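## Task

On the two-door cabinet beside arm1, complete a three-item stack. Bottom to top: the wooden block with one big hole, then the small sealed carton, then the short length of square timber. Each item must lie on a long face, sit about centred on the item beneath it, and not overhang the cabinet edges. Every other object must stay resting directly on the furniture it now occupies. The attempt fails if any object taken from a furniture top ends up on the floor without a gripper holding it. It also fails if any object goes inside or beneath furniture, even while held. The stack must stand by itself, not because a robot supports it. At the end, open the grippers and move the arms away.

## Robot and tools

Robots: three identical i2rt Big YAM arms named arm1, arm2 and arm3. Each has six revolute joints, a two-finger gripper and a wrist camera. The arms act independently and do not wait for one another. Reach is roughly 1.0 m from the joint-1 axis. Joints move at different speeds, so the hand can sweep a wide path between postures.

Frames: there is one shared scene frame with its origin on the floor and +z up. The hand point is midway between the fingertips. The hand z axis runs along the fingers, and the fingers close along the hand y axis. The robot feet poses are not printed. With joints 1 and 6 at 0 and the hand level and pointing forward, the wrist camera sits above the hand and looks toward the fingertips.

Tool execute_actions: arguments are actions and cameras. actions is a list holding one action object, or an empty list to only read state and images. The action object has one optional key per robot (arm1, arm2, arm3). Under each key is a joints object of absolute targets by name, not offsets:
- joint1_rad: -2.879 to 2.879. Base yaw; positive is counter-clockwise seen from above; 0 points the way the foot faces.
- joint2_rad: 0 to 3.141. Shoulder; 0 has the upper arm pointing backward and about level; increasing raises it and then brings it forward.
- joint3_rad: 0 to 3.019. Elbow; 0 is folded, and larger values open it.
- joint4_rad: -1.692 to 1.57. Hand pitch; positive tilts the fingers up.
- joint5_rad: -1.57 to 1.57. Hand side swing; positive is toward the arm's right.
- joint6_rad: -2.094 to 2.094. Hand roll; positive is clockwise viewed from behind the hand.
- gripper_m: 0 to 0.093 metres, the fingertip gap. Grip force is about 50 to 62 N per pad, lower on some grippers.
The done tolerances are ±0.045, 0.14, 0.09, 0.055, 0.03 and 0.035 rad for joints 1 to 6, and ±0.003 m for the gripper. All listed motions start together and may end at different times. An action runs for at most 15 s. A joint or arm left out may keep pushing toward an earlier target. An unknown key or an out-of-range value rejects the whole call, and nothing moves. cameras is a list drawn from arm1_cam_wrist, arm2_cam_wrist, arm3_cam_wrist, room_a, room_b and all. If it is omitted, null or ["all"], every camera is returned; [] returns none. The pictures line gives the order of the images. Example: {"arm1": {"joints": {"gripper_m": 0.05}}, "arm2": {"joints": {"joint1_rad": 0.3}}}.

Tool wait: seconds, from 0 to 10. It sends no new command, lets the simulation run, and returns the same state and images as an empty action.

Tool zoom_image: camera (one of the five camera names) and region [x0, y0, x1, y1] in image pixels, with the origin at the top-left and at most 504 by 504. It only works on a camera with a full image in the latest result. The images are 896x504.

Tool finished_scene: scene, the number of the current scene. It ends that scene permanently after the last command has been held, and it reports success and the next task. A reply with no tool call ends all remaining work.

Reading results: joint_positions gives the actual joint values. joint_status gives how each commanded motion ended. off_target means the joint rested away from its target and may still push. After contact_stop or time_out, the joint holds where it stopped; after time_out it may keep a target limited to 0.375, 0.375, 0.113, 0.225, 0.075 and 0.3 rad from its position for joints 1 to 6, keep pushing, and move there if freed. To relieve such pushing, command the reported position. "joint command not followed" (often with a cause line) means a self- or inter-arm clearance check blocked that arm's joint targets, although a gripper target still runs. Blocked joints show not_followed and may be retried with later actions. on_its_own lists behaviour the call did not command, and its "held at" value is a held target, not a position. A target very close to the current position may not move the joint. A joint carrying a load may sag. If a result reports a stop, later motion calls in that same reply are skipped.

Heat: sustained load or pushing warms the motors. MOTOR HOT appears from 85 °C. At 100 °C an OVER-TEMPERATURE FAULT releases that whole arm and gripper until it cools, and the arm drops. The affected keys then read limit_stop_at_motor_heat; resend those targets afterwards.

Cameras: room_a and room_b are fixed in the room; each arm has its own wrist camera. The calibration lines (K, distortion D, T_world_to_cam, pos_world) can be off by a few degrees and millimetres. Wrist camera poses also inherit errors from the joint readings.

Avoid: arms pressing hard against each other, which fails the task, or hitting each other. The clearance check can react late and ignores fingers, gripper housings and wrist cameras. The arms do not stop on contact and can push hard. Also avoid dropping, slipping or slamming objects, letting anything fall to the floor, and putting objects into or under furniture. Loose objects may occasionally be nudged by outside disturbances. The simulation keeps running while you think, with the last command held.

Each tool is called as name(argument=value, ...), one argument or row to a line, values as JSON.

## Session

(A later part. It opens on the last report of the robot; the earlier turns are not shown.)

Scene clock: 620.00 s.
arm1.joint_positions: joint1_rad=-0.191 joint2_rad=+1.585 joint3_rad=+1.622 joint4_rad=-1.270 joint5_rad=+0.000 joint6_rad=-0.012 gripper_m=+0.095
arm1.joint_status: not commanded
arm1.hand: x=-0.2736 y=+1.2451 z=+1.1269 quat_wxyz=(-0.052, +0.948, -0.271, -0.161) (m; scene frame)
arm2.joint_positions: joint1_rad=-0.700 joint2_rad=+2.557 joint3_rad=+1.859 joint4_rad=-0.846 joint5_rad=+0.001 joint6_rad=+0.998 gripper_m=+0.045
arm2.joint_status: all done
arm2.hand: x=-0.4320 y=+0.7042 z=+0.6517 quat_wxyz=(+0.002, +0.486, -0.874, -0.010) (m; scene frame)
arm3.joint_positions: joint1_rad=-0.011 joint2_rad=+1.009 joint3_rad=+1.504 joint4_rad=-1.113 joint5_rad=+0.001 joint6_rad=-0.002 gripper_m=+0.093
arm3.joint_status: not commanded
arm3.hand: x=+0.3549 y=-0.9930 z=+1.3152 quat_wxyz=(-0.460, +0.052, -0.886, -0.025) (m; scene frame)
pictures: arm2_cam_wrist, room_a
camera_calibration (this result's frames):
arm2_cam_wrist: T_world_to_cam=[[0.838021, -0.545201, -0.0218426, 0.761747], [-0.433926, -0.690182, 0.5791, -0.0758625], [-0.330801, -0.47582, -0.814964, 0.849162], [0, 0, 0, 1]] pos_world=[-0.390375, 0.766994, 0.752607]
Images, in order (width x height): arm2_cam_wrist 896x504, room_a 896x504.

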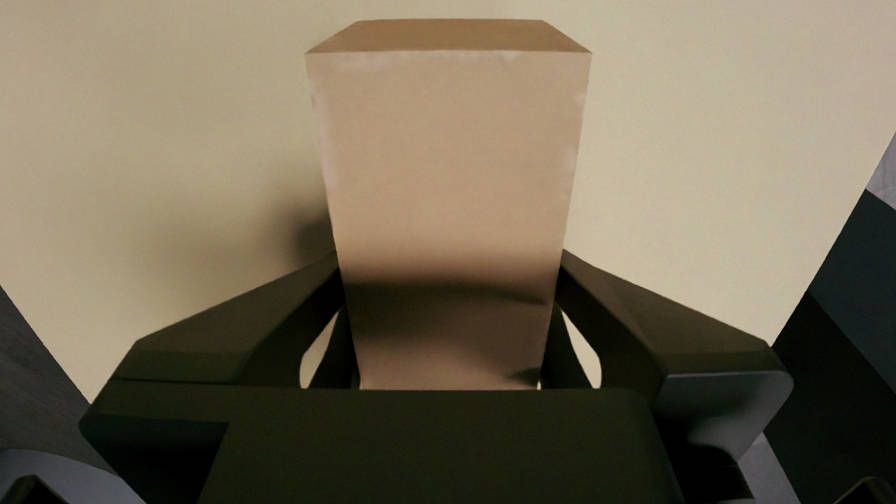

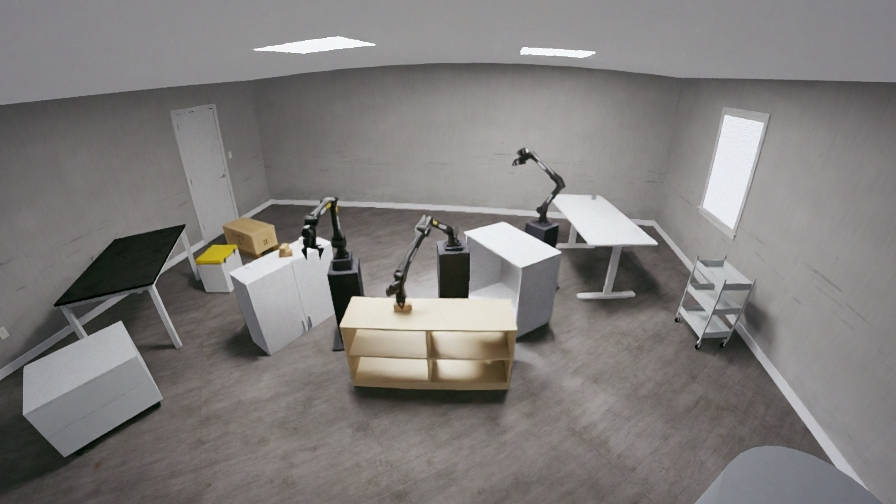

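execute_actions(
  actions=[],
)

Scene clock: 645.50 s.
arm1.joint_positions: joint1_rad=-0.191 joint2_rad=+1.585 joint3_rad=+1.622 joint4_rad=-1.270 joint5_rad=+0.000 joint6_rad=-0.012 gripper_m=+0.095
arm1.joint_status: not commanded
arm1.hand: x=-0.2736 y=+1.2451 z=+1.1269 quat_wxyz=(-0.052, +0.948, -0.271, -0.161) (m; scene frame)
arm2.joint_positions: joint1_rad=-0.700 joint2_rad=+2.557 joint3_rad=+1.859 joint4_rad=-0.846 joint5_rad=+0.001 joint6_rad=+0.998 gripper_m=+0.045
arm2.joint_status: all done
arm2.hand: x=-0.4320 y=+0.7042 z=+0.6517 quat_wxyz=(+0.002, +0.486, -0.874, -0.010) (m; scene frame)
arm3.joint_positions: joint1_rad=-0.011 joint2_rad=+1.009 joint3_rad=+1.504 joint4_rad=-1.113 joint5_rad=+0.001 joint6_rad=-0.002 gripper_m=+0.093
arm3.joint_status: not commanded
arm3.hand: x=+0.3549 y=-0.9930 z=+1.3152 quat_wxyz=(-0.460, +0.052, -0.886, -0.025) (m; scene frame)
pictures: arm1_cam_wrist, arm2_cam_wrist, arm3_cam_wrist, room_a, room_b
camera_calibration (this result's frames):
arm1_cam_wrist: T_world_to_cam=[[0.511379, 0.859193, 0.0166845, -0.951083], [0.825943, -0.496765, 0.266539, 0.55596], [0.237297, -0.122522, -0.96368, 1.42309], [0, 0, 0, 1]] pos_world=[-0.310523, 1.26771, 1.23909]
arm2_cam_wrist: T_world_to_cam=[[0.838021, -0.545201, -0.0218426, 0.761747], [-0.433926, -0.690182, 0.5791, -0.0758625], [-0.330801, -0.47582, -0.814964, 0.849162], [0, 0, 0, 1]] pos_world=[-0.390375, 0.766994, 0.752607]
arm3_cam_wrist: T_world_to_cam=[[0.130355, -0.991452, 0.00546707, -1.04007], [-0.94084, -0.125436, -0.314778, 0.625888], [0.312774, 0.0358893, -0.949149, 1.30163], [0, 0, 0, 1]] pos_world=[0.317324, -0.999384, 1.43814]
Images, in order (width x height): arm1_cam_wrist 896x504, arm2_cam_wrist 896x504, arm3_cam_wrist 896x504, room_a 896x504, room_b 896x504.

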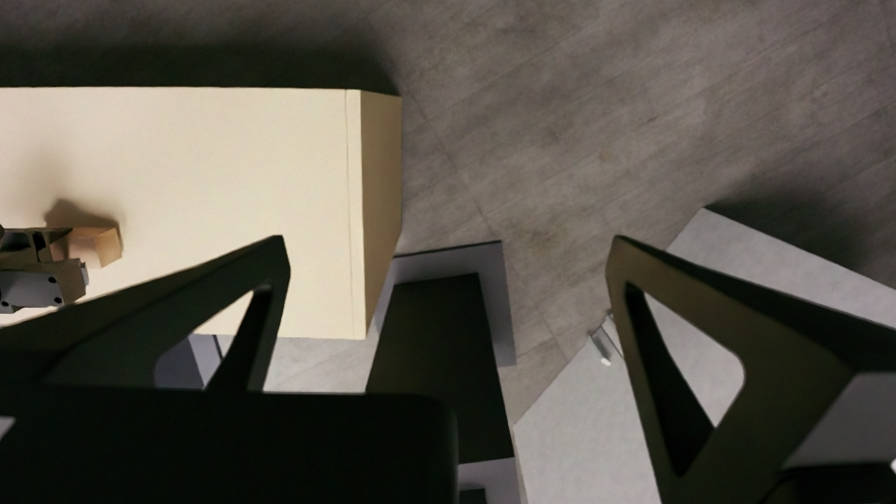

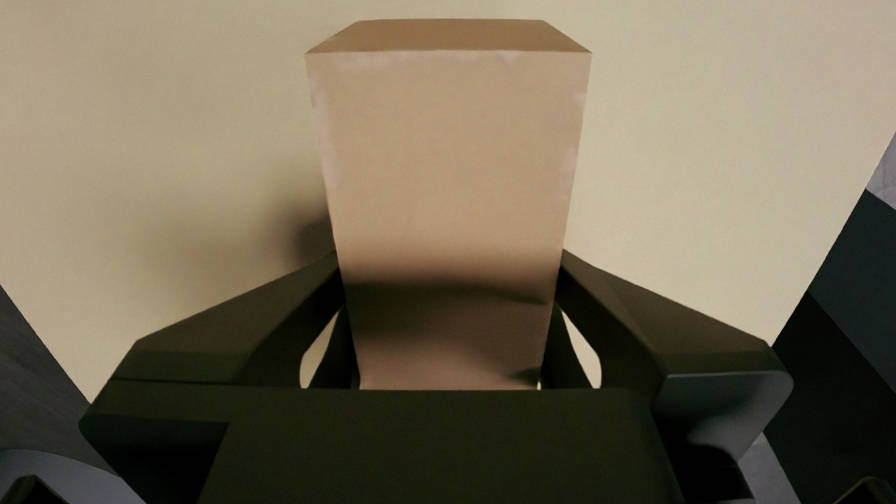

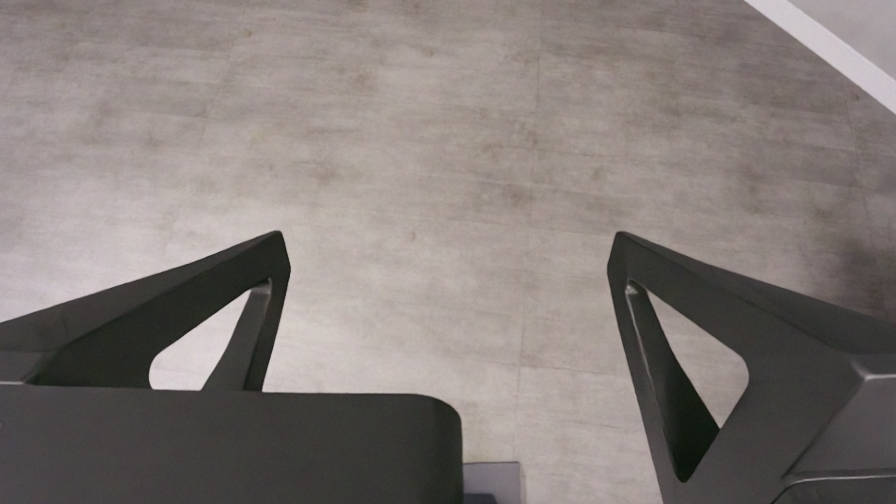

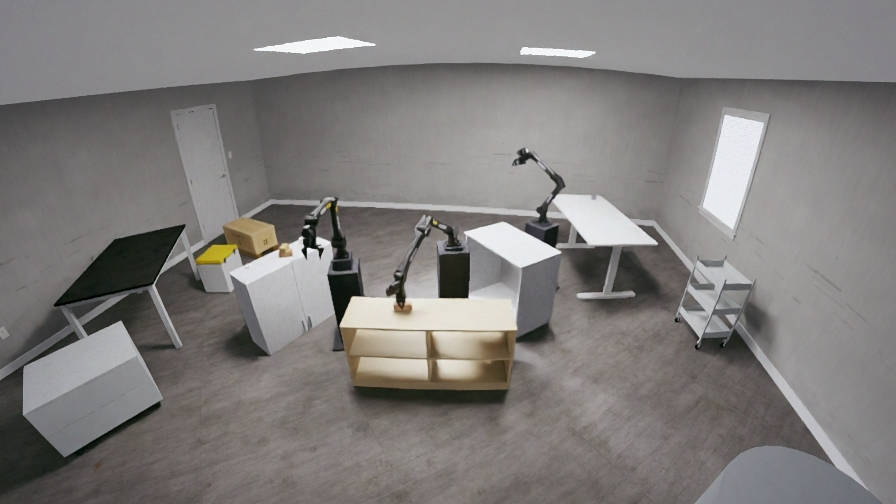

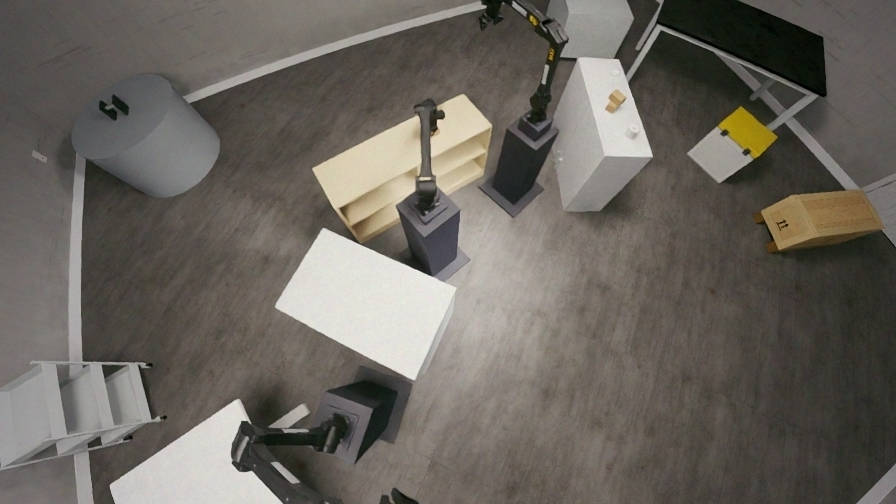

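execute_actions(
  actions=[
    {"arm2":{"joints":{"joint2_rad":2.576,"joint4_rad":-0.826}}},
  ],
  cameras=["arm2_cam_wrist","room_a"],
)

Scene clock: 650.50 s.
arm1.joint_positions: joint1_rad=-0.191 joint2_rad=+1.585 joint3_rad=+1.622 joint4_rad=-1.270 joint5_rad=+0.000 joint6_rad=-0.012 gripper_m=+0.095
arm1.joint_status: not commanded
arm1.hand: x=-0.2736 y=+1.2451 z=+1.1269 quat_wxyz=(-0.052, +0.948, -0.271, -0.161) (m; scene frame)
arm2.joint_positions: joint1_rad=-0.700 joint2_rad=+2.561 joint3_rad=+1.859 joint4_rad=-0.837 joint5_rad=+0.001 joint6_rad=+0.998 gripper_m=+0.045
arm2.joint_status: all done
arm2.hand: x=-0.4323 y=+0.7046 z=+0.6488 quat_wxyz=(+0.002, +0.486, -0.874, -0.012) (m; scene frame)
arm3.joint_positions: joint1_rad=-0.011 joint2_rad=+1.009 joint3_rad=+1.504 joint4_rad=-1.113 joint5_rad=+0.001 joint6_rad=-0.002 gripper_m=+0.093
arm3.joint_status: not commanded
arm3.hand: x=+0.3549 y=-0.9930 z=+1.3152 quat_wxyz=(-0.460, +0.052, -0.886, -0.025) (m; scene frame)
pictures: arm2_cam_wrist, room_a
camera_calibration (this result's frames):
arm2_cam_wrist: T_world_to_cam=[[0.83797, -0.54514, -0.0250882, 0.764146], [-0.433001, -0.692167, 0.577422, -0.0710764], [-0.332141, -0.472999, -0.81606, 0.845047], [0, 0, 0, 1]] pos_world=[-0.390432, 0.767076, 0.749822]
Images, in order (width x height): arm2_cam_wrist 896x504, room_a 896x504.

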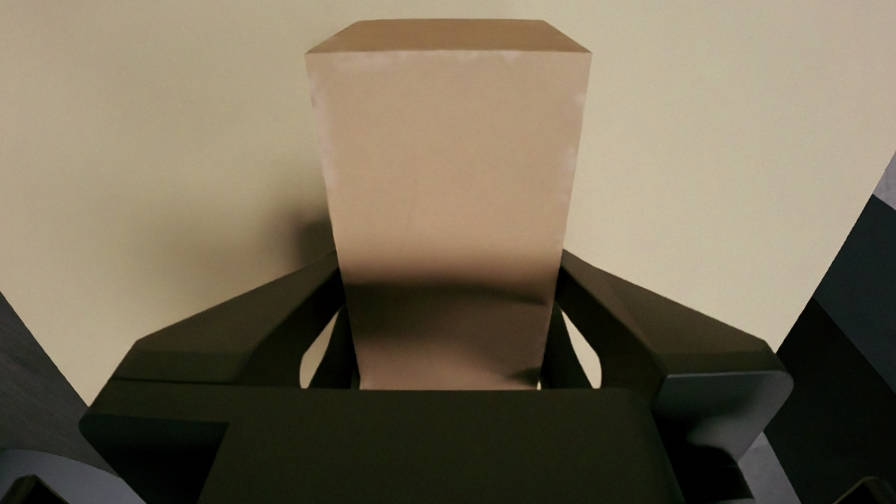

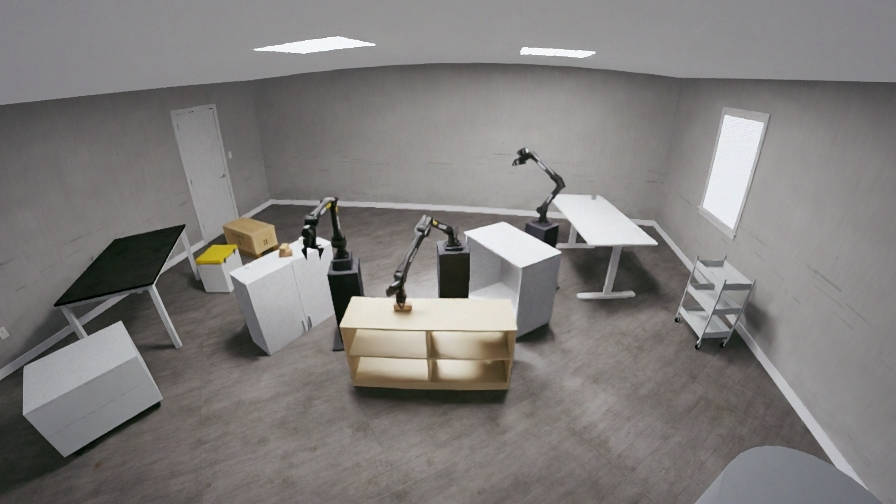

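zoom_image(
  camera="room_a",
  region=[360, 260, 450, 320],
)

Region (360, 260, 450, 320) of room_a's 896x504 image, scaled by 5.600, with more detail than that image has.

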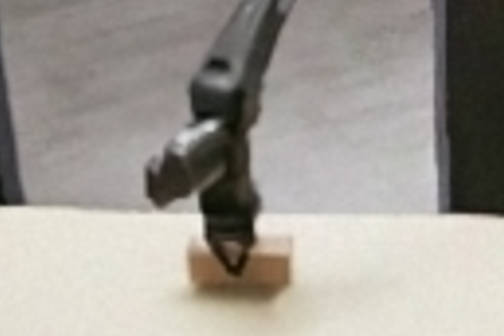

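execute_actions(
  actions=[
    {"arm2":{"joints":{"joint2_rad":2.587,"joint4_rad":-0.815}}},
  ],
  cameras=["arm2_cam_wrist","room_a"],
)

zoom_image(
  camera="room_a",
  region=[360, 260, 450, 320],
)

Scene clock: 663.30 s.
arm1.joint_positions: joint1_rad=-0.191 joint2_rad=+1.585 joint3_rad=+1.622 joint4_rad=-1.270 joint5_rad=+0.000 joint6_rad=-0.012 gripper_m=+0.095
arm1.joint_status: not commanded
arm1.hand: x=-0.2736 y=+1.2451 z=+1.1269 quat_wxyz=(-0.052, +0.948, -0.271, -0.161) (m; scene frame)
arm2.joint_positions: joint1_rad=-0.700 joint2_rad=+2.575 joint3_rad=+1.859 joint4_rad=-0.827 joint5_rad=+0.001 joint6_rad=+0.998 gripper_m=+0.045
arm2.joint_status: all done
arm2.hand: x=-0.4314 y=+0.7026 z=+0.6399 quat_wxyz=(+0.002, +0.486, -0.874, -0.011) (m; scene frame)
arm3.joint_positions: joint1_rad=-0.011 joint2_rad=+1.009 joint3_rad=+1.504 joint4_rad=-1.113 joint5_rad=+0.001 joint6_rad=-0.002 gripper_m=+0.093
arm3.joint_status: not commanded
arm3.hand: x=+0.3549 y=-0.9930 z=+1.3152 quat_wxyz=(-0.460, +0.052, -0.886, -0.025) (m; scene frame)
pictures: arm2_cam_wrist, room_a
camera_calibration (this result's frames):
arm2_cam_wrist: T_world_to_cam=[[0.838011, -0.54519, -0.0224918, 0.760482], [-0.433741, -0.690579, 0.578765, -0.0692556], [-0.331069, -0.475256, -0.815184, 0.838649], [0, 0, 0, 1]] pos_world=[-0.38968, 0.765353, 0.740841]
Images, in order (width x height): arm2_cam_wrist 896x504, room_a 896x504.

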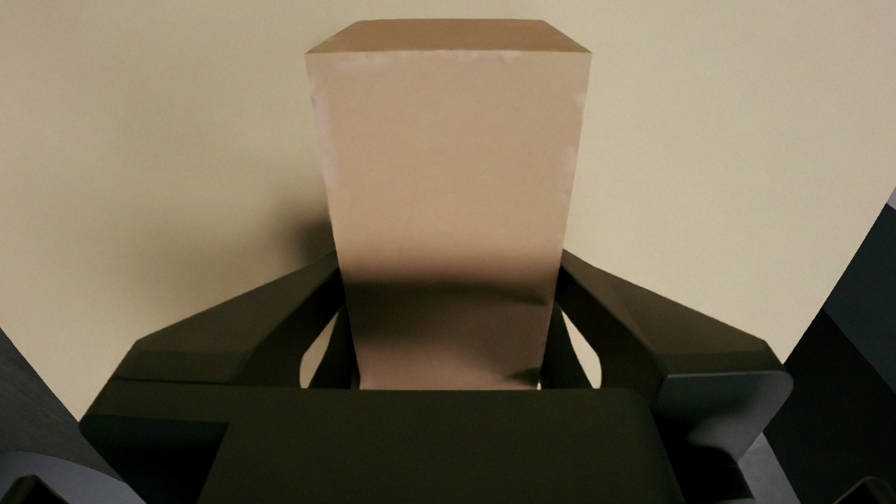

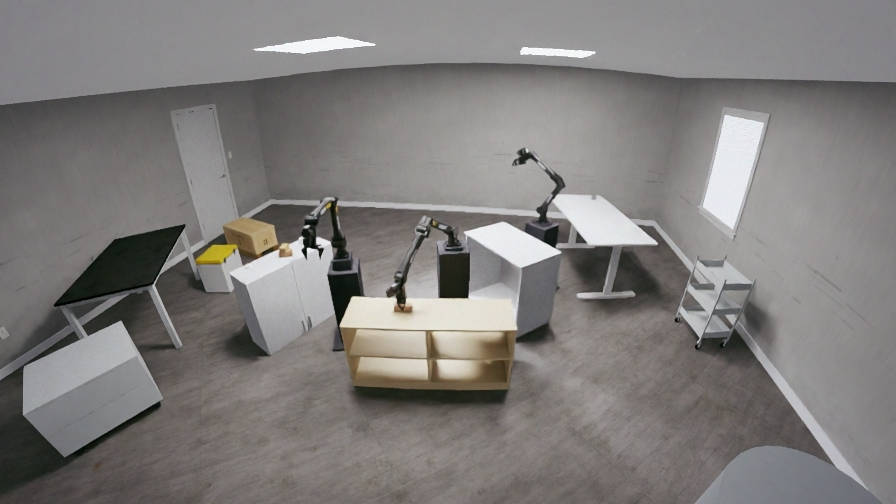

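Region (360, 260, 450, 320) of room_a's 896x504 image, scaled by 5.600, with more detail than that image has.

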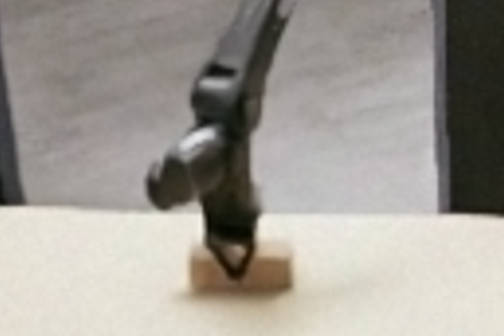

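execute_actions(
  actions=[
    {"arm2":{"joints":{"joint2_rad":2.595,"joint4_rad":-0.808}}},
  ],
  cameras=["arm2_cam_wrist","room_a"],
)

zoom_image(
  camera="room_a",
  region=[360, 260, 450, 320],
)

Scene clock: 669.53 s.
arm1.joint_positions: joint1_rad=-0.191 joint2_rad=+1.585 joint3_rad=+1.622 joint4_rad=-1.270 joint5_rad=+0.000 joint6_rad=-0.012 gripper_m=+0.095
arm1.joint_status: not commanded
arm1.hand: x=-0.2736 y=+1.2451 z=+1.1269 quat_wxyz=(-0.052, +0.948, -0.271, -0.161) (m; scene frame)
arm2.joint_positions: joint1_rad=-0.700 joint2_rad=+2.579 joint3_rad=+1.859 joint4_rad=-0.819 joint5_rad=+0.001 joint6_rad=+0.998 gripper_m=+0.045
arm2.joint_status: all done
arm2.hand: x=-0.4316 y=+0.7031 z=+0.6375 quat_wxyz=(+0.002, +0.486, -0.874, -0.013) (m; scene frame)
arm3.joint_positions: joint1_rad=-0.011 joint2_rad=+1.009 joint3_rad=+1.504 joint4_rad=-1.113 joint5_rad=+0.001 joint6_rad=-0.002 gripper_m=+0.093
arm3.joint_status: not commanded
arm3.hand: x=+0.3549 y=-0.9930 z=+1.3152 quat_wxyz=(-0.460, +0.052, -0.886, -0.025) (m; scene frame)
pictures: arm2_cam_wrist, room_a
camera_calibration (this result's frames):
arm2_cam_wrist: T_world_to_cam=[[0.837962, -0.54513, -0.025537, 0.762719], [-0.433021, -0.692652, 0.576823, -0.0645797], [-0.332132, -0.472298, -0.81647, 0.835122], [0, 0, 0, 1]] pos_world=[-0.389723, 0.765476, 0.73858]
Images, in order (width x height): arm2_cam_wrist 896x504, room_a 896x504.

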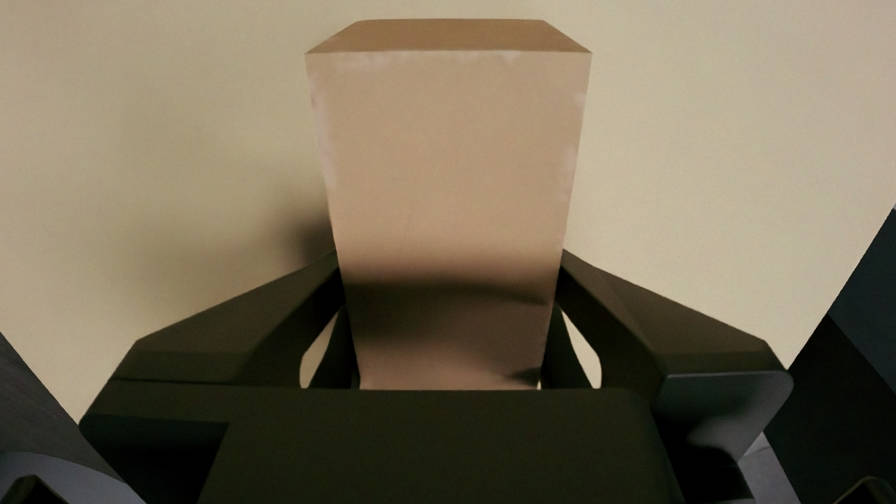

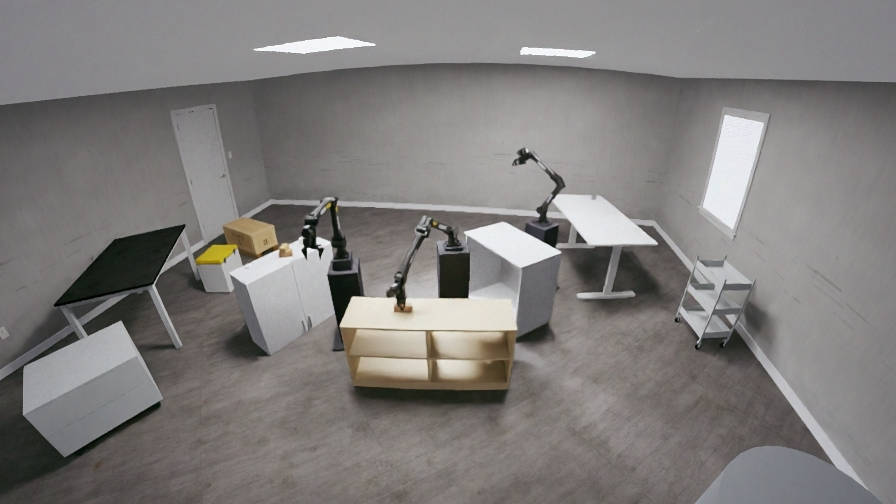

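Region (360, 260, 450, 320) of room_a's 896x504 image, scaled by 5.600, with more detail than that image has.

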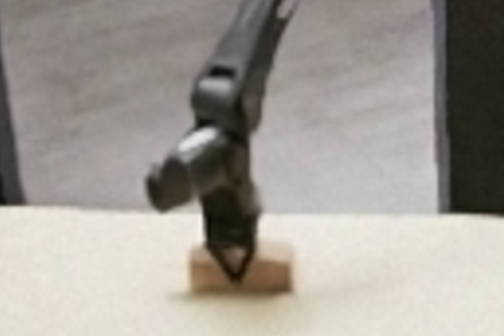

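execute_actions(
  actions=[
    {"arm2":{"joints":{"joint2_rad":2.579,"gripper_m":0.093}}},
  ],
  cameras=["arm2_cam_wrist"],
)

Scene clock: 673.67 s.
arm1.joint_positions: joint1_rad=-0.191 joint2_rad=+1.585 joint3_rad=+1.622 joint4_rad=-1.270 joint5_rad=+0.000 joint6_rad=-0.012 gripper_m=+0.095
arm1.joint_status: not commanded
arm1.hand: x=-0.2736 y=+1.2451 z=+1.1269 quat_wxyz=(-0.052, +0.948, -0.271, -0.161) (m; scene frame)
arm2.joint_positions: joint1_rad=-0.700 joint2_rad=+2.579 joint3_rad=+1.859 joint4_rad=-0.819 joint5_rad=+0.001 joint6_rad=+0.998 gripper_m=+0.093
arm2.joint_status: all done
arm2.hand: x=-0.4316 y=+0.7031 z=+0.6375 quat_wxyz=(+0.002, +0.485, -0.874, -0.013) (m; scene frame)
arm3.joint_positions: joint1_rad=-0.011 joint2_rad=+1.009 joint3_rad=+1.504 joint4_rad=-1.113 joint5_rad=+0.001 joint6_rad=-0.002 gripper_m=+0.093
arm3.joint_status: not commanded
arm3.hand: x=+0.3549 y=-0.9930 z=+1.3152 quat_wxyz=(-0.460, +0.052, -0.886, -0.025) (m; scene frame)
pictures: arm2_cam_wrist
camera_calibration (this result's frames):
arm2_cam_wrist: T_world_to_cam=[[0.837754, -0.54545, -0.0255404, 0.762856], [-0.433281, -0.692484, 0.576831, -0.064815], [-0.332319, -0.472176, -0.816464, 0.834952], [0, 0, 0, 1]] pos_world=[-0.389699, 0.765461, 0.738579]
Images, in order (width x height): arm2_cam_wrist 896x504.

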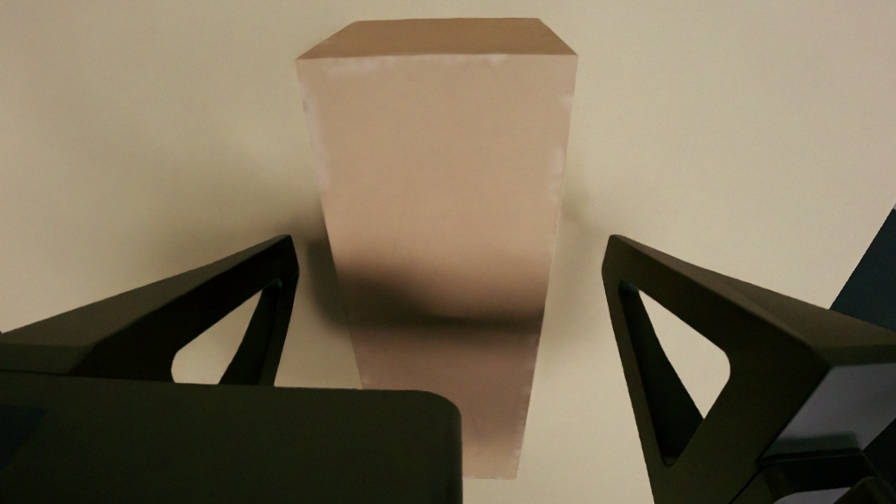

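execute_actions(
  actions=[
    {"arm2":{"joints":{"joint2_rad":2.30,"joint4_rad":-1.10}},"arm1":{"joints":{"joint1_rad":0.10,"joint6_rad":-0.40}}},
  ],
  cameras=["arm2_cam_wrist","room_b"],
)

Scene clock: 706.17 s.
arm1.joint_positions: joint1_rad=+0.101 joint2_rad=+1.585 joint3_rad=+1.622 joint4_rad=-1.270 joint5_rad=+0.000 joint6_rad=-0.384 gripper_m=+0.095
arm1.joint_status: all done
arm1.hand: x=-0.3407 y=+1.0968 z=+1.1258 quat_wxyz=(-0.058, +0.984, +0.053, -0.158) (m; scene frame)
arm2.joint_positions: joint1_rad=-0.700 joint2_rad=+2.286 joint3_rad=+1.875 joint4_rad=-1.091 joint5_rad=+0.001 joint6_rad=+0.998 gripper_m=+0.093
arm2.joint_status: all done
arm2.hand: x=-0.4375 y=+0.7187 z=+0.8341 quat_wxyz=(+0.000, +0.485, -0.874, -0.031) (m; scene frame)
arm3.joint_positions: joint1_rad=-0.011 joint2_rad=+1.009 joint3_rad=+1.504 joint4_rad=-1.113 joint5_rad=+0.001 joint6_rad=-0.002 gripper_m=+0.093
arm3.joint_status: not commanded
arm3.hand: x=+0.3549 y=-0.9930 z=+1.3152 quat_wxyz=(-0.460, +0.052, -0.886, -0.025) (m; scene frame)
pictures: arm2_cam_wrist, room_b
camera_calibration (this result's frames):
arm2_cam_wrist: T_world_to_cam=[[0.836967, -0.544243, -0.0573294, 0.806665], [-0.424368, -0.711601, 0.559942, -0.138313], [-0.34554, -0.444324, -0.826546, 0.983381], [0, 0, 0, 1]] pos_world=[-0.39405, 0.777538, 0.936502]
Images, in order (width x height): arm2_cam_wrist 896x504, room_b 896x504.

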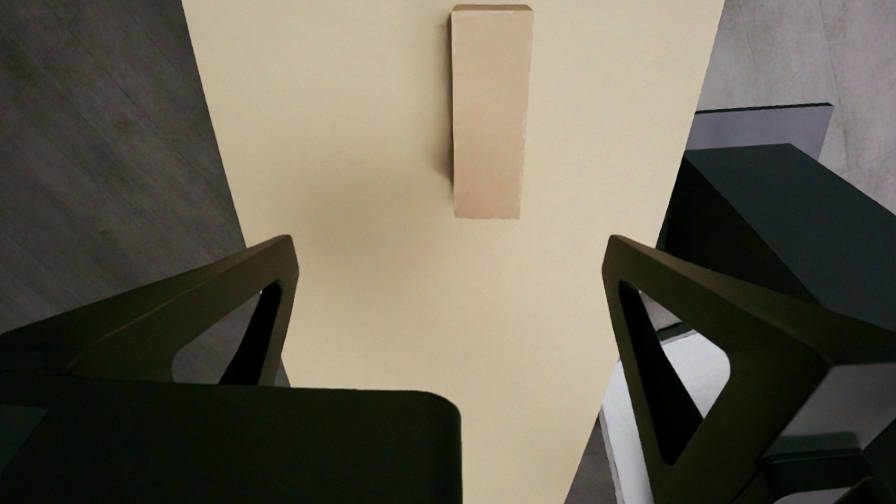

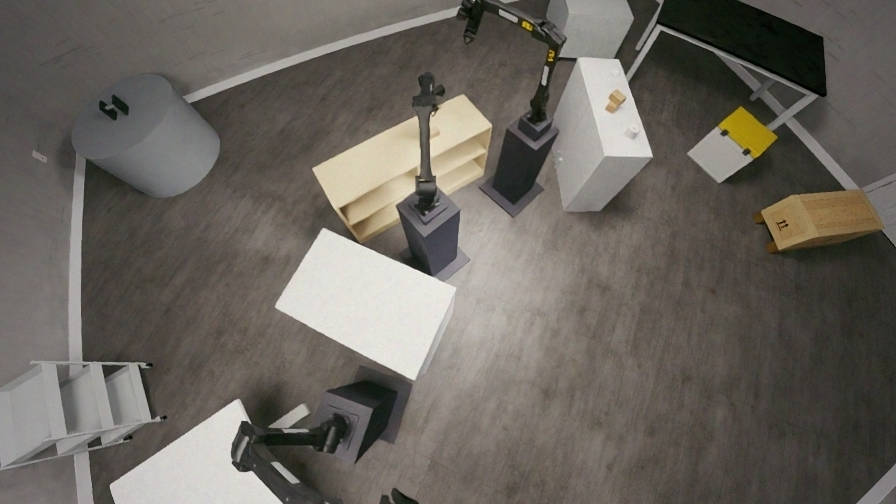

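execute_actions(
  actions=[
    {"arm2":{"joints":{"joint1_rad":0.55}},"arm1":{"joints":{"joint1_rad":0.30,"joint6_rad":-0.668,"joint3_rad":1.86}}},
  ],
  cameras=["room_b"],
)

Scene clock: 746.83 s.
arm1.joint_positions: joint1_rad=+0.304 joint2_rad=+1.581 joint3_rad=+1.819 joint4_rad=-1.270 joint5_rad=+0.000 joint6_rad=-0.653 gripper_m=+0.095
arm1.joint_status: all done
arm1.hand: x=-0.3935 y=+0.9875 z=+1.2216 quat_wxyz=(-0.097, +0.924, +0.275, -0.247) (m; scene frame)
arm2.joint_positions: joint1_rad=+0.550 joint2_rad=+2.286 joint3_rad=+1.875 joint4_rad=-1.091 joint5_rad=-0.001 joint6_rad=+0.998 gripper_m=+0.093
arm2.joint_status: all done
arm2.hand: x=-0.8277 y=+0.0138 z=+0.8412 quat_wxyz=(+0.023, +0.904, -0.425, -0.028) (m; scene frame)
arm3.joint_positions: joint1_rad=-0.011 joint2_rad=+1.009 joint3_rad=+1.504 joint4_rad=-1.113 joint5_rad=+0.001 joint6_rad=-0.002 gripper_m=+0.093
arm3.joint_status: not commanded
arm3.hand: x=+0.3549 y=-0.9930 z=+1.3152 quat_wxyz=(-0.460, +0.052, -0.886, -0.025) (m; scene frame)
pictures: room_b
Images, in order (width x height): room_b 896x504.

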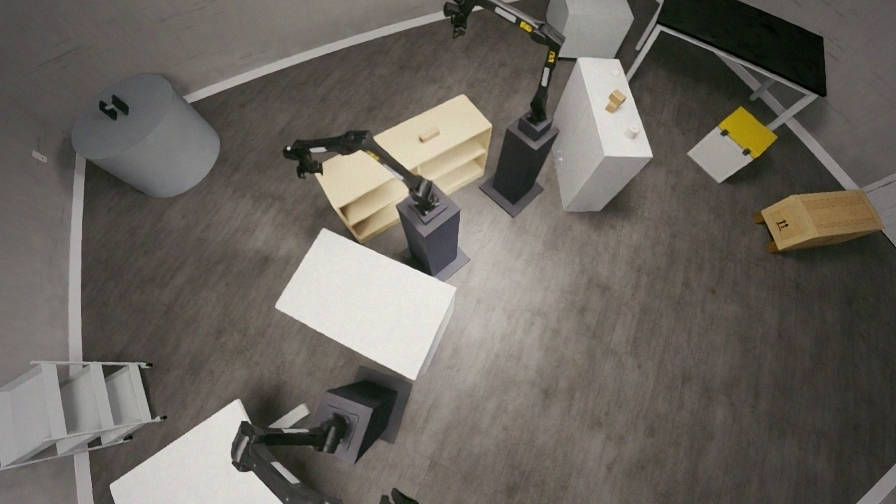

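execute_actions(
  actions=[
    {"arm1":{"joints":{"joint1_rad":0.752,"joint2_rad":2.295,"joint3_rad":1.875,"joint4_rad":-1.083,"joint6_rad":-0.66}}},
  ],
  cameras=["arm1_cam_wrist","room_a"],
)

Scene clock: 751.77 s.
arm1.joint_positions: joint1_rad=+0.743 joint2_rad=+2.324 joint3_rad=+1.845 joint4_rad=-1.090 joint5_rad=+0.000 joint6_rad=-0.653 gripper_m=+0.095
arm1.joint_status: all done
arm1.hand: x=-0.4289 y=+0.7073 z=+0.7709 quat_wxyz=(-0.002, +0.873, +0.487, +0.002) (m; scene frame)
arm2.joint_positions: joint1_rad=+0.550 joint2_rad=+2.286 joint3_rad=+1.875 joint4_rad=-1.091 joint5_rad=-0.001 joint6_rad=+0.998 gripper_m=+0.093
arm2.joint_status: not commanded
arm2.hand: x=-0.8277 y=+0.0138 z=+0.8412 quat_wxyz=(+0.023, +0.904, -0.425, -0.028) (m; scene frame)
arm3.joint_positions: joint1_rad=-0.011 joint2_rad=+1.009 joint3_rad=+1.504 joint4_rad=-1.113 joint5_rad=+0.001 joint6_rad=-0.002 gripper_m=+0.093
arm3.joint_status: not commanded
arm3.hand: x=+0.3549 y=-0.9930 z=+1.3152 quat_wxyz=(-0.460, +0.052, -0.886, -0.025) (m; scene frame)
pictures: arm1_cam_wrist, room_a
camera_calibration (this result's frames):
arm1_cam_wrist: T_world_to_cam=[[-0.862049, 0.506825, 0.0000272804, -0.730672], [0.414127, 0.70435, 0.576532, -0.753161], [0.292181, 0.49701, -0.817075, 0.523261], [0, 0, 0, 1]] pos_world=[-0.470858, 0.640746, 0.861784]
Images, in order (width x height): arm1_cam_wrist 896x504, room_a 896x504.

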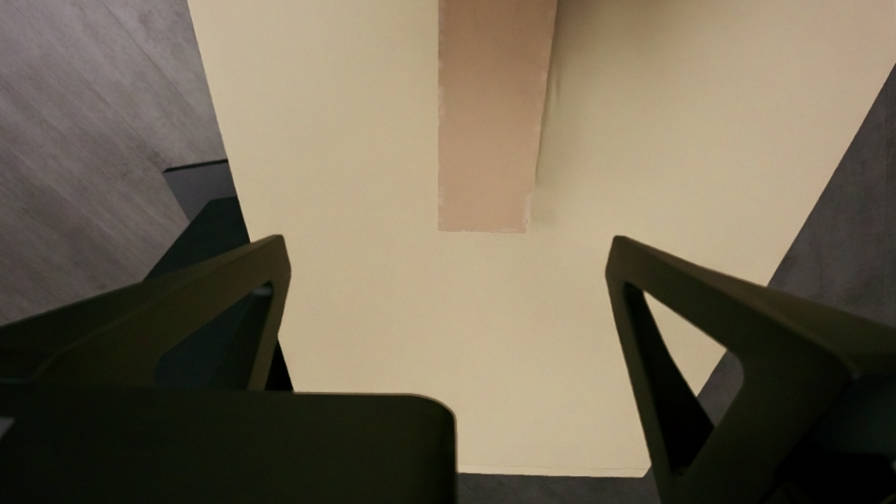

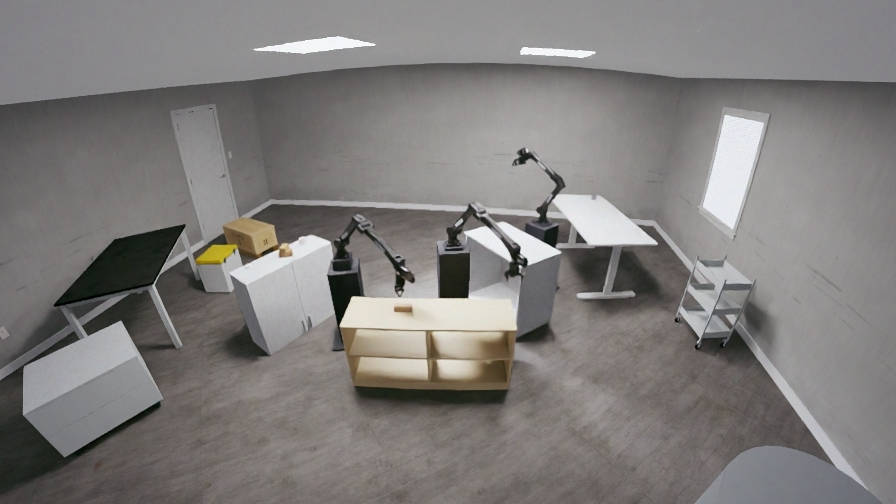

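execute_actions(
  actions=[
    {"arm1":{"joints":{"joint1_rad":0.731,"joint2_rad":2.435,"joint3_rad":2.01,"joint4_rad":-1.118}}},
  ],
  cameras=["arm1_cam_wrist"],
)

Scene clock: 828.20 s.
arm1.joint_positions: joint1_rad=+0.742 joint2_rad=+2.420 joint3_rad=+1.966 joint4_rad=-1.105 joint5_rad=+0.000 joint6_rad=-0.653 gripper_m=+0.095
arm1.joint_status: all done
arm1.hand: x=-0.4550 y=+0.6986 z=+0.7492 quat_wxyz=(-0.003, +0.874, +0.486, -0.004) (m; scene frame)
arm2.joint_positions: joint1_rad=+0.550 joint2_rad=+2.286 joint3_rad=+1.875 joint4_rad=-1.091 joint5_rad=-0.001 joint6_rad=+0.998 gripper_m=+0.093
arm2.joint_status: not commanded
arm2.hand: x=-0.8277 y=+0.0138 z=+0.8412 quat_wxyz=(+0.023, +0.904, -0.425, -0.028) (m; scene frame)
arm3.joint_positions: joint1_rad=-0.011 joint2_rad=+1.009 joint3_rad=+1.504 joint4_rad=-1.113 joint5_rad=+0.001 joint6_rad=-0.002 gripper_m=+0.093
arm3.joint_status: not commanded
arm3.hand: x=+0.3549 y=-0.9930 z=+1.3152 quat_wxyz=(-0.460, +0.052, -0.886, -0.025) (m; scene frame)
pictures: arm1_cam_wrist
camera_calibration (this result's frames):
arm1_cam_wrist: T_world_to_cam=[[-0.861268, 0.508107, 0.00671417, -0.754292], [0.420894, 0.705908, 0.569686, -0.716628], [0.284722, 0.493478, -0.821835, 0.520107], [0, 0, 0, 1]] pos_world=[-0.496109, 0.632474, 0.84076]
Images, in order (width x height): arm1_cam_wrist 896x504.

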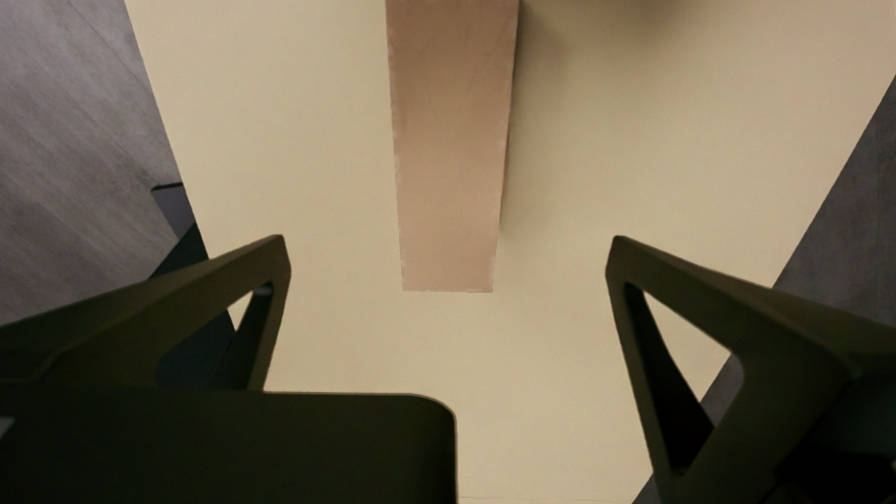

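execute_actions(
  actions=[
    {"arm1":{"joints":{"joint2_rad":2.585,"joint3_rad":2.042,"joint4_rad":-0.968}}},
  ],
  cameras=["arm1_cam_wrist","room_a"],
)

Scene clock: 846.27 s.
arm1.joint_positions: joint1_rad=+0.742 joint2_rad=+2.598 joint3_rad=+2.011 joint4_rad=-0.984 joint5_rad=+0.000 joint6_rad=-0.653 gripper_m=+0.095
arm1.joint_status: all done
arm1.hand: x=-0.4562 y=+0.6987 z=+0.6431 quat_wxyz=(-0.002, +0.874, +0.486, +0.003) (m; scene frame)
arm2.joint_positions: joint1_rad=+0.550 joint2_rad=+2.286 joint3_rad=+1.875 joint4_rad=-1.091 joint5_rad=-0.001 joint6_rad=+0.998 gripper_m=+0.093
arm2.joint_status: not commanded
arm2.hand: x=-0.8277 y=+0.0138 z=+0.8412 quat_wxyz=(+0.023, +0.904, -0.425, -0.028) (m; scene frame)
arm3.joint_positions: joint1_rad=-0.011 joint2_rad=+1.009 joint3_rad=+1.504 joint4_rad=-1.113 joint5_rad=+0.001 joint6_rad=-0.002 gripper_m=+0.093
arm3.joint_status: not commanded
arm3.hand: x=+0.3549 y=-0.9930 z=+1.3152 quat_wxyz=(-0.460, +0.052, -0.886, -0.025) (m; scene frame)
pictures: arm1_cam_wrist, room_a
camera_calibration (this result's frames):
arm1_cam_wrist: T_world_to_cam=[[-0.861268, 0.50815, -0.00139319, -0.749504], [0.413979, 0.703242, 0.577989, -0.662345], [0.294685, 0.497227, -0.816043, 0.431399], [0, 0, 0, 1]] pos_world=[-0.498453, 0.632146, 0.733824]
Images, in order (width x height): arm1_cam_wrist 896x504, room_a 896x504.

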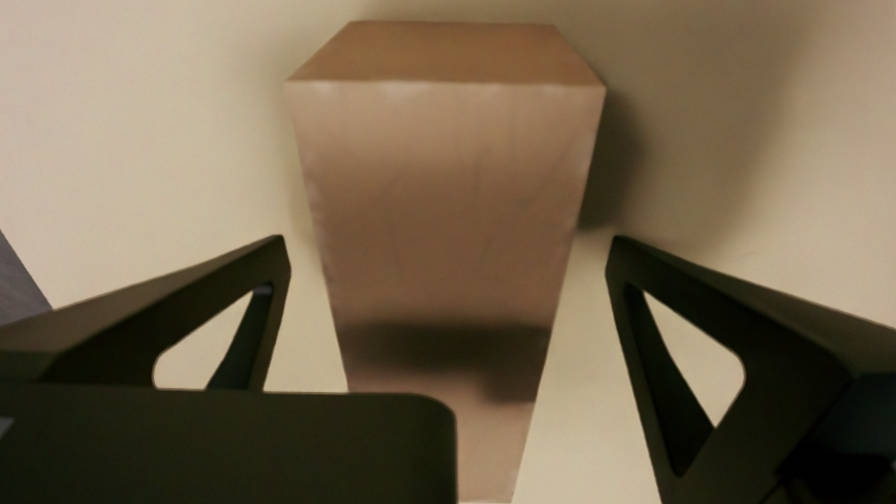

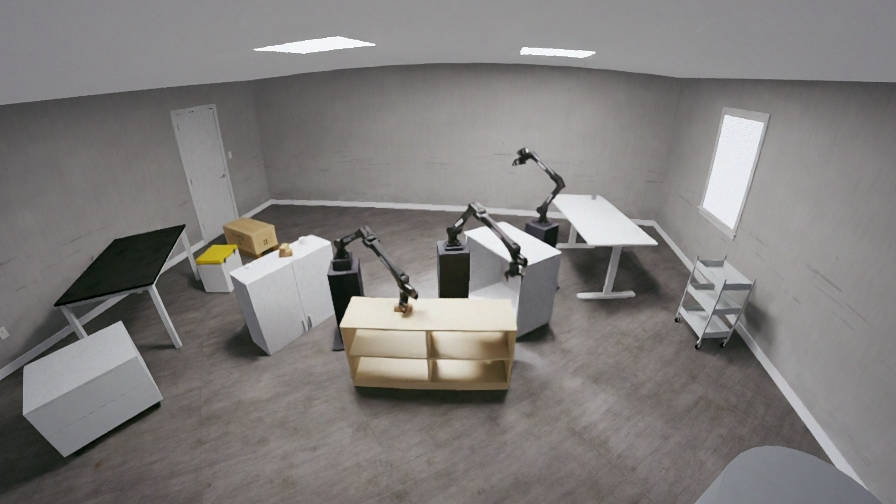

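execute_actions(
  actions=[
    {"arm1":{"joints":{"gripper_m":0.035}}},
  ],
  cameras=["arm1_cam_wrist"],
)

Scene clock: 875.17 s.
arm1.joint_positions: joint1_rad=+0.742 joint2_rad=+2.598 joint3_rad=+2.011 joint4_rad=-0.984 joint5_rad=+0.000 joint6_rad=-0.653 gripper_m=+0.046
arm1.joint_status: gripper_m off_target (ended at +0.046, target +0.035)
arm1.hand: x=-0.4562 y=+0.6986 z=+0.6430 quat_wxyz=(-0.002, +0.874, +0.486, +0.003) (m; scene frame)
arm2.joint_positions: joint1_rad=+0.550 joint2_rad=+2.286 joint3_rad=+1.875 joint4_rad=-1.091 joint5_rad=-0.001 joint6_rad=+0.998 gripper_m=+0.093
arm2.joint_status: not commanded
arm2.hand: x=-0.8277 y=+0.0138 z=+0.8412 quat_wxyz=(+0.023, +0.904, -0.425, -0.028) (m; scene frame)
arm3.joint_positions: joint1_rad=-0.011 joint2_rad=+1.009 joint3_rad=+1.504 joint4_rad=-1.113 joint5_rad=+0.001 joint6_rad=-0.002 gripper_m=+0.093
arm3.joint_status: not commanded
arm3.hand: x=+0.3549 y=-0.9930 z=+1.3152 quat_wxyz=(-0.460, +0.052, -0.886, -0.025) (m; scene frame)
pictures: arm1_cam_wrist
camera_calibration (this result's frames):
arm1_cam_wrist: T_world_to_cam=[[-0.861268, 0.508149, -0.0014525, -0.749473], [0.414107, 0.703526, 0.577551, -0.66211], [0.294504, 0.496825, -0.816353, 0.431861], [0, 0, 0, 1]] pos_world=[-0.498497, 0.632096, 0.733865]
Images, in order (width x height): arm1_cam_wrist 896x504.

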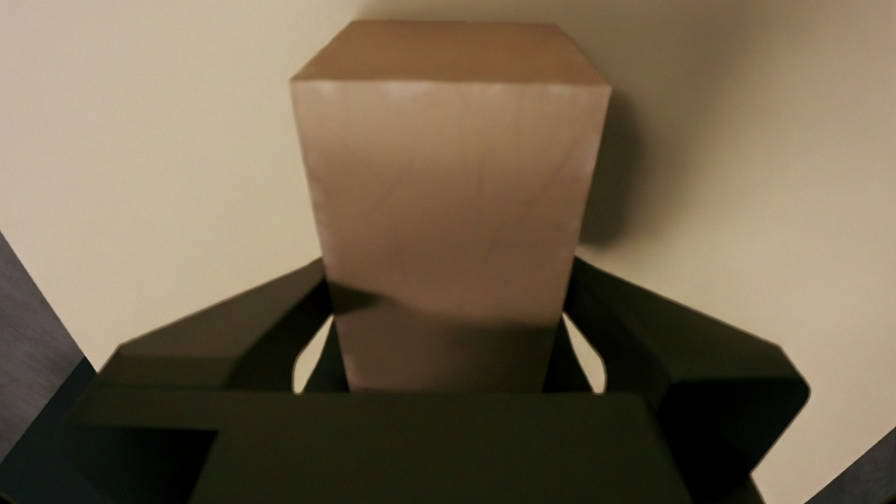

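execute_actions(
  actions=[
    {"arm1":{"joints":{"joint2_rad":2.0,"joint3_rad":1.99,"joint4_rad":-1.555,"joint6_rad":-0.245}}},
  ],
  cameras=["arm1_cam_wrist","room_a"],
)

Scene clock: 902.43 s.
arm1.joint_positions: joint1_rad=+0.742 joint2_rad=+2.014 joint3_rad=+1.978 joint4_rad=-1.540 joint5_rad=+0.000 joint6_rad=-0.260 gripper_m=+0.046
arm1.joint_status: all done
arm1.hand: x=-0.3890 y=+0.7222 z=+1.0170 quat_wxyz=(-0.002, +0.952, +0.306, +0.004) (m; scene frame)
arm2.joint_positions: joint1_rad=+0.550 joint2_rad=+2.286 joint3_rad=+1.875 joint4_rad=-1.091 joint5_rad=-0.001 joint6_rad=+0.998 gripper_m=+0.093
arm2.joint_status: not commanded
arm2.hand: x=-0.8277 y=+0.0138 z=+0.8412 quat_wxyz=(+0.023, +0.904, -0.425, -0.028) (m; scene frame)
arm3.joint_positions: joint1_rad=-0.011 joint2_rad=+1.009 joint3_rad=+1.504 joint4_rad=-1.113 joint5_rad=+0.001 joint6_rad=-0.002 gripper_m=+0.093
arm3.joint_status: not commanded
arm3.hand: x=+0.3549 y=-0.9930 z=+1.3152 quat_wxyz=(-0.460, +0.052, -0.886, -0.025) (m; scene frame)
pictures: arm1_cam_wrist, room_a
camera_calibration (this result's frames):
arm1_cam_wrist: T_world_to_cam=[[-0.601368, 0.798972, -0.000170796, -0.813214], [0.650639, 0.489845, 0.580276, -0.678887], [0.463708, 0.348848, -0.81442, 0.876333], [0, 0, 0, 1]] pos_world=[-0.453692, 0.676578, 1.10751]
Images, in order (width x height): arm1_cam_wrist 896x504, room_a 896x504.

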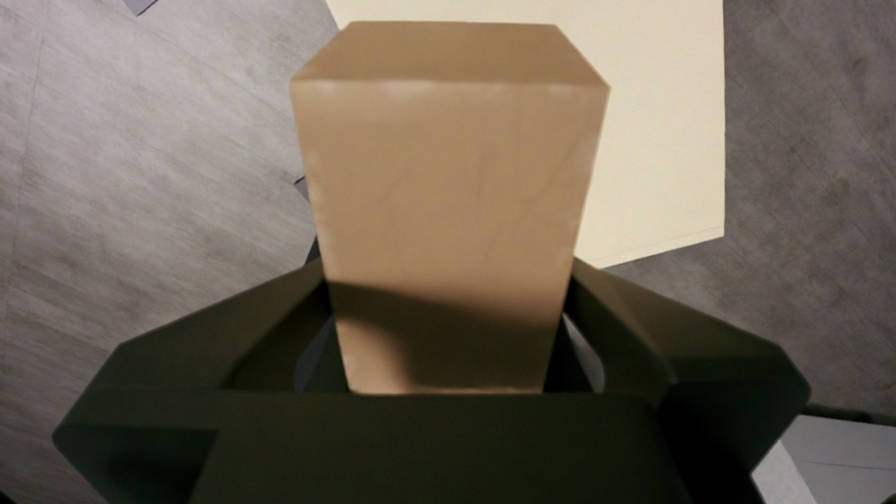

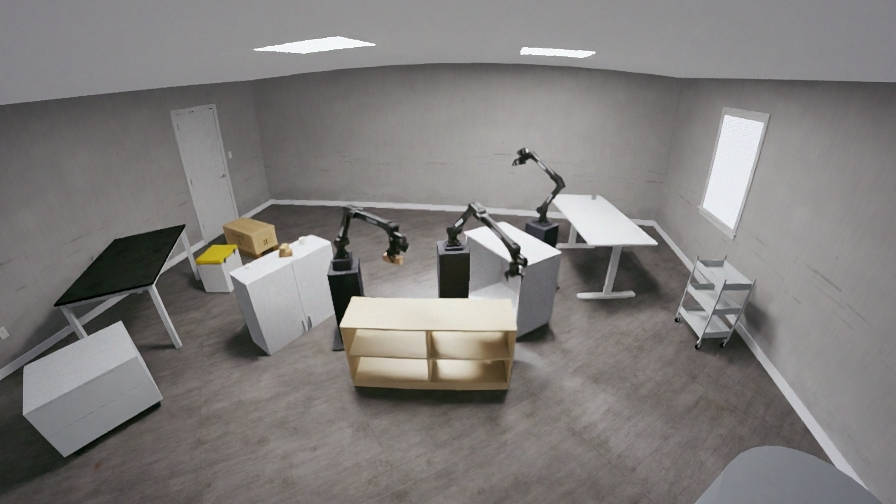

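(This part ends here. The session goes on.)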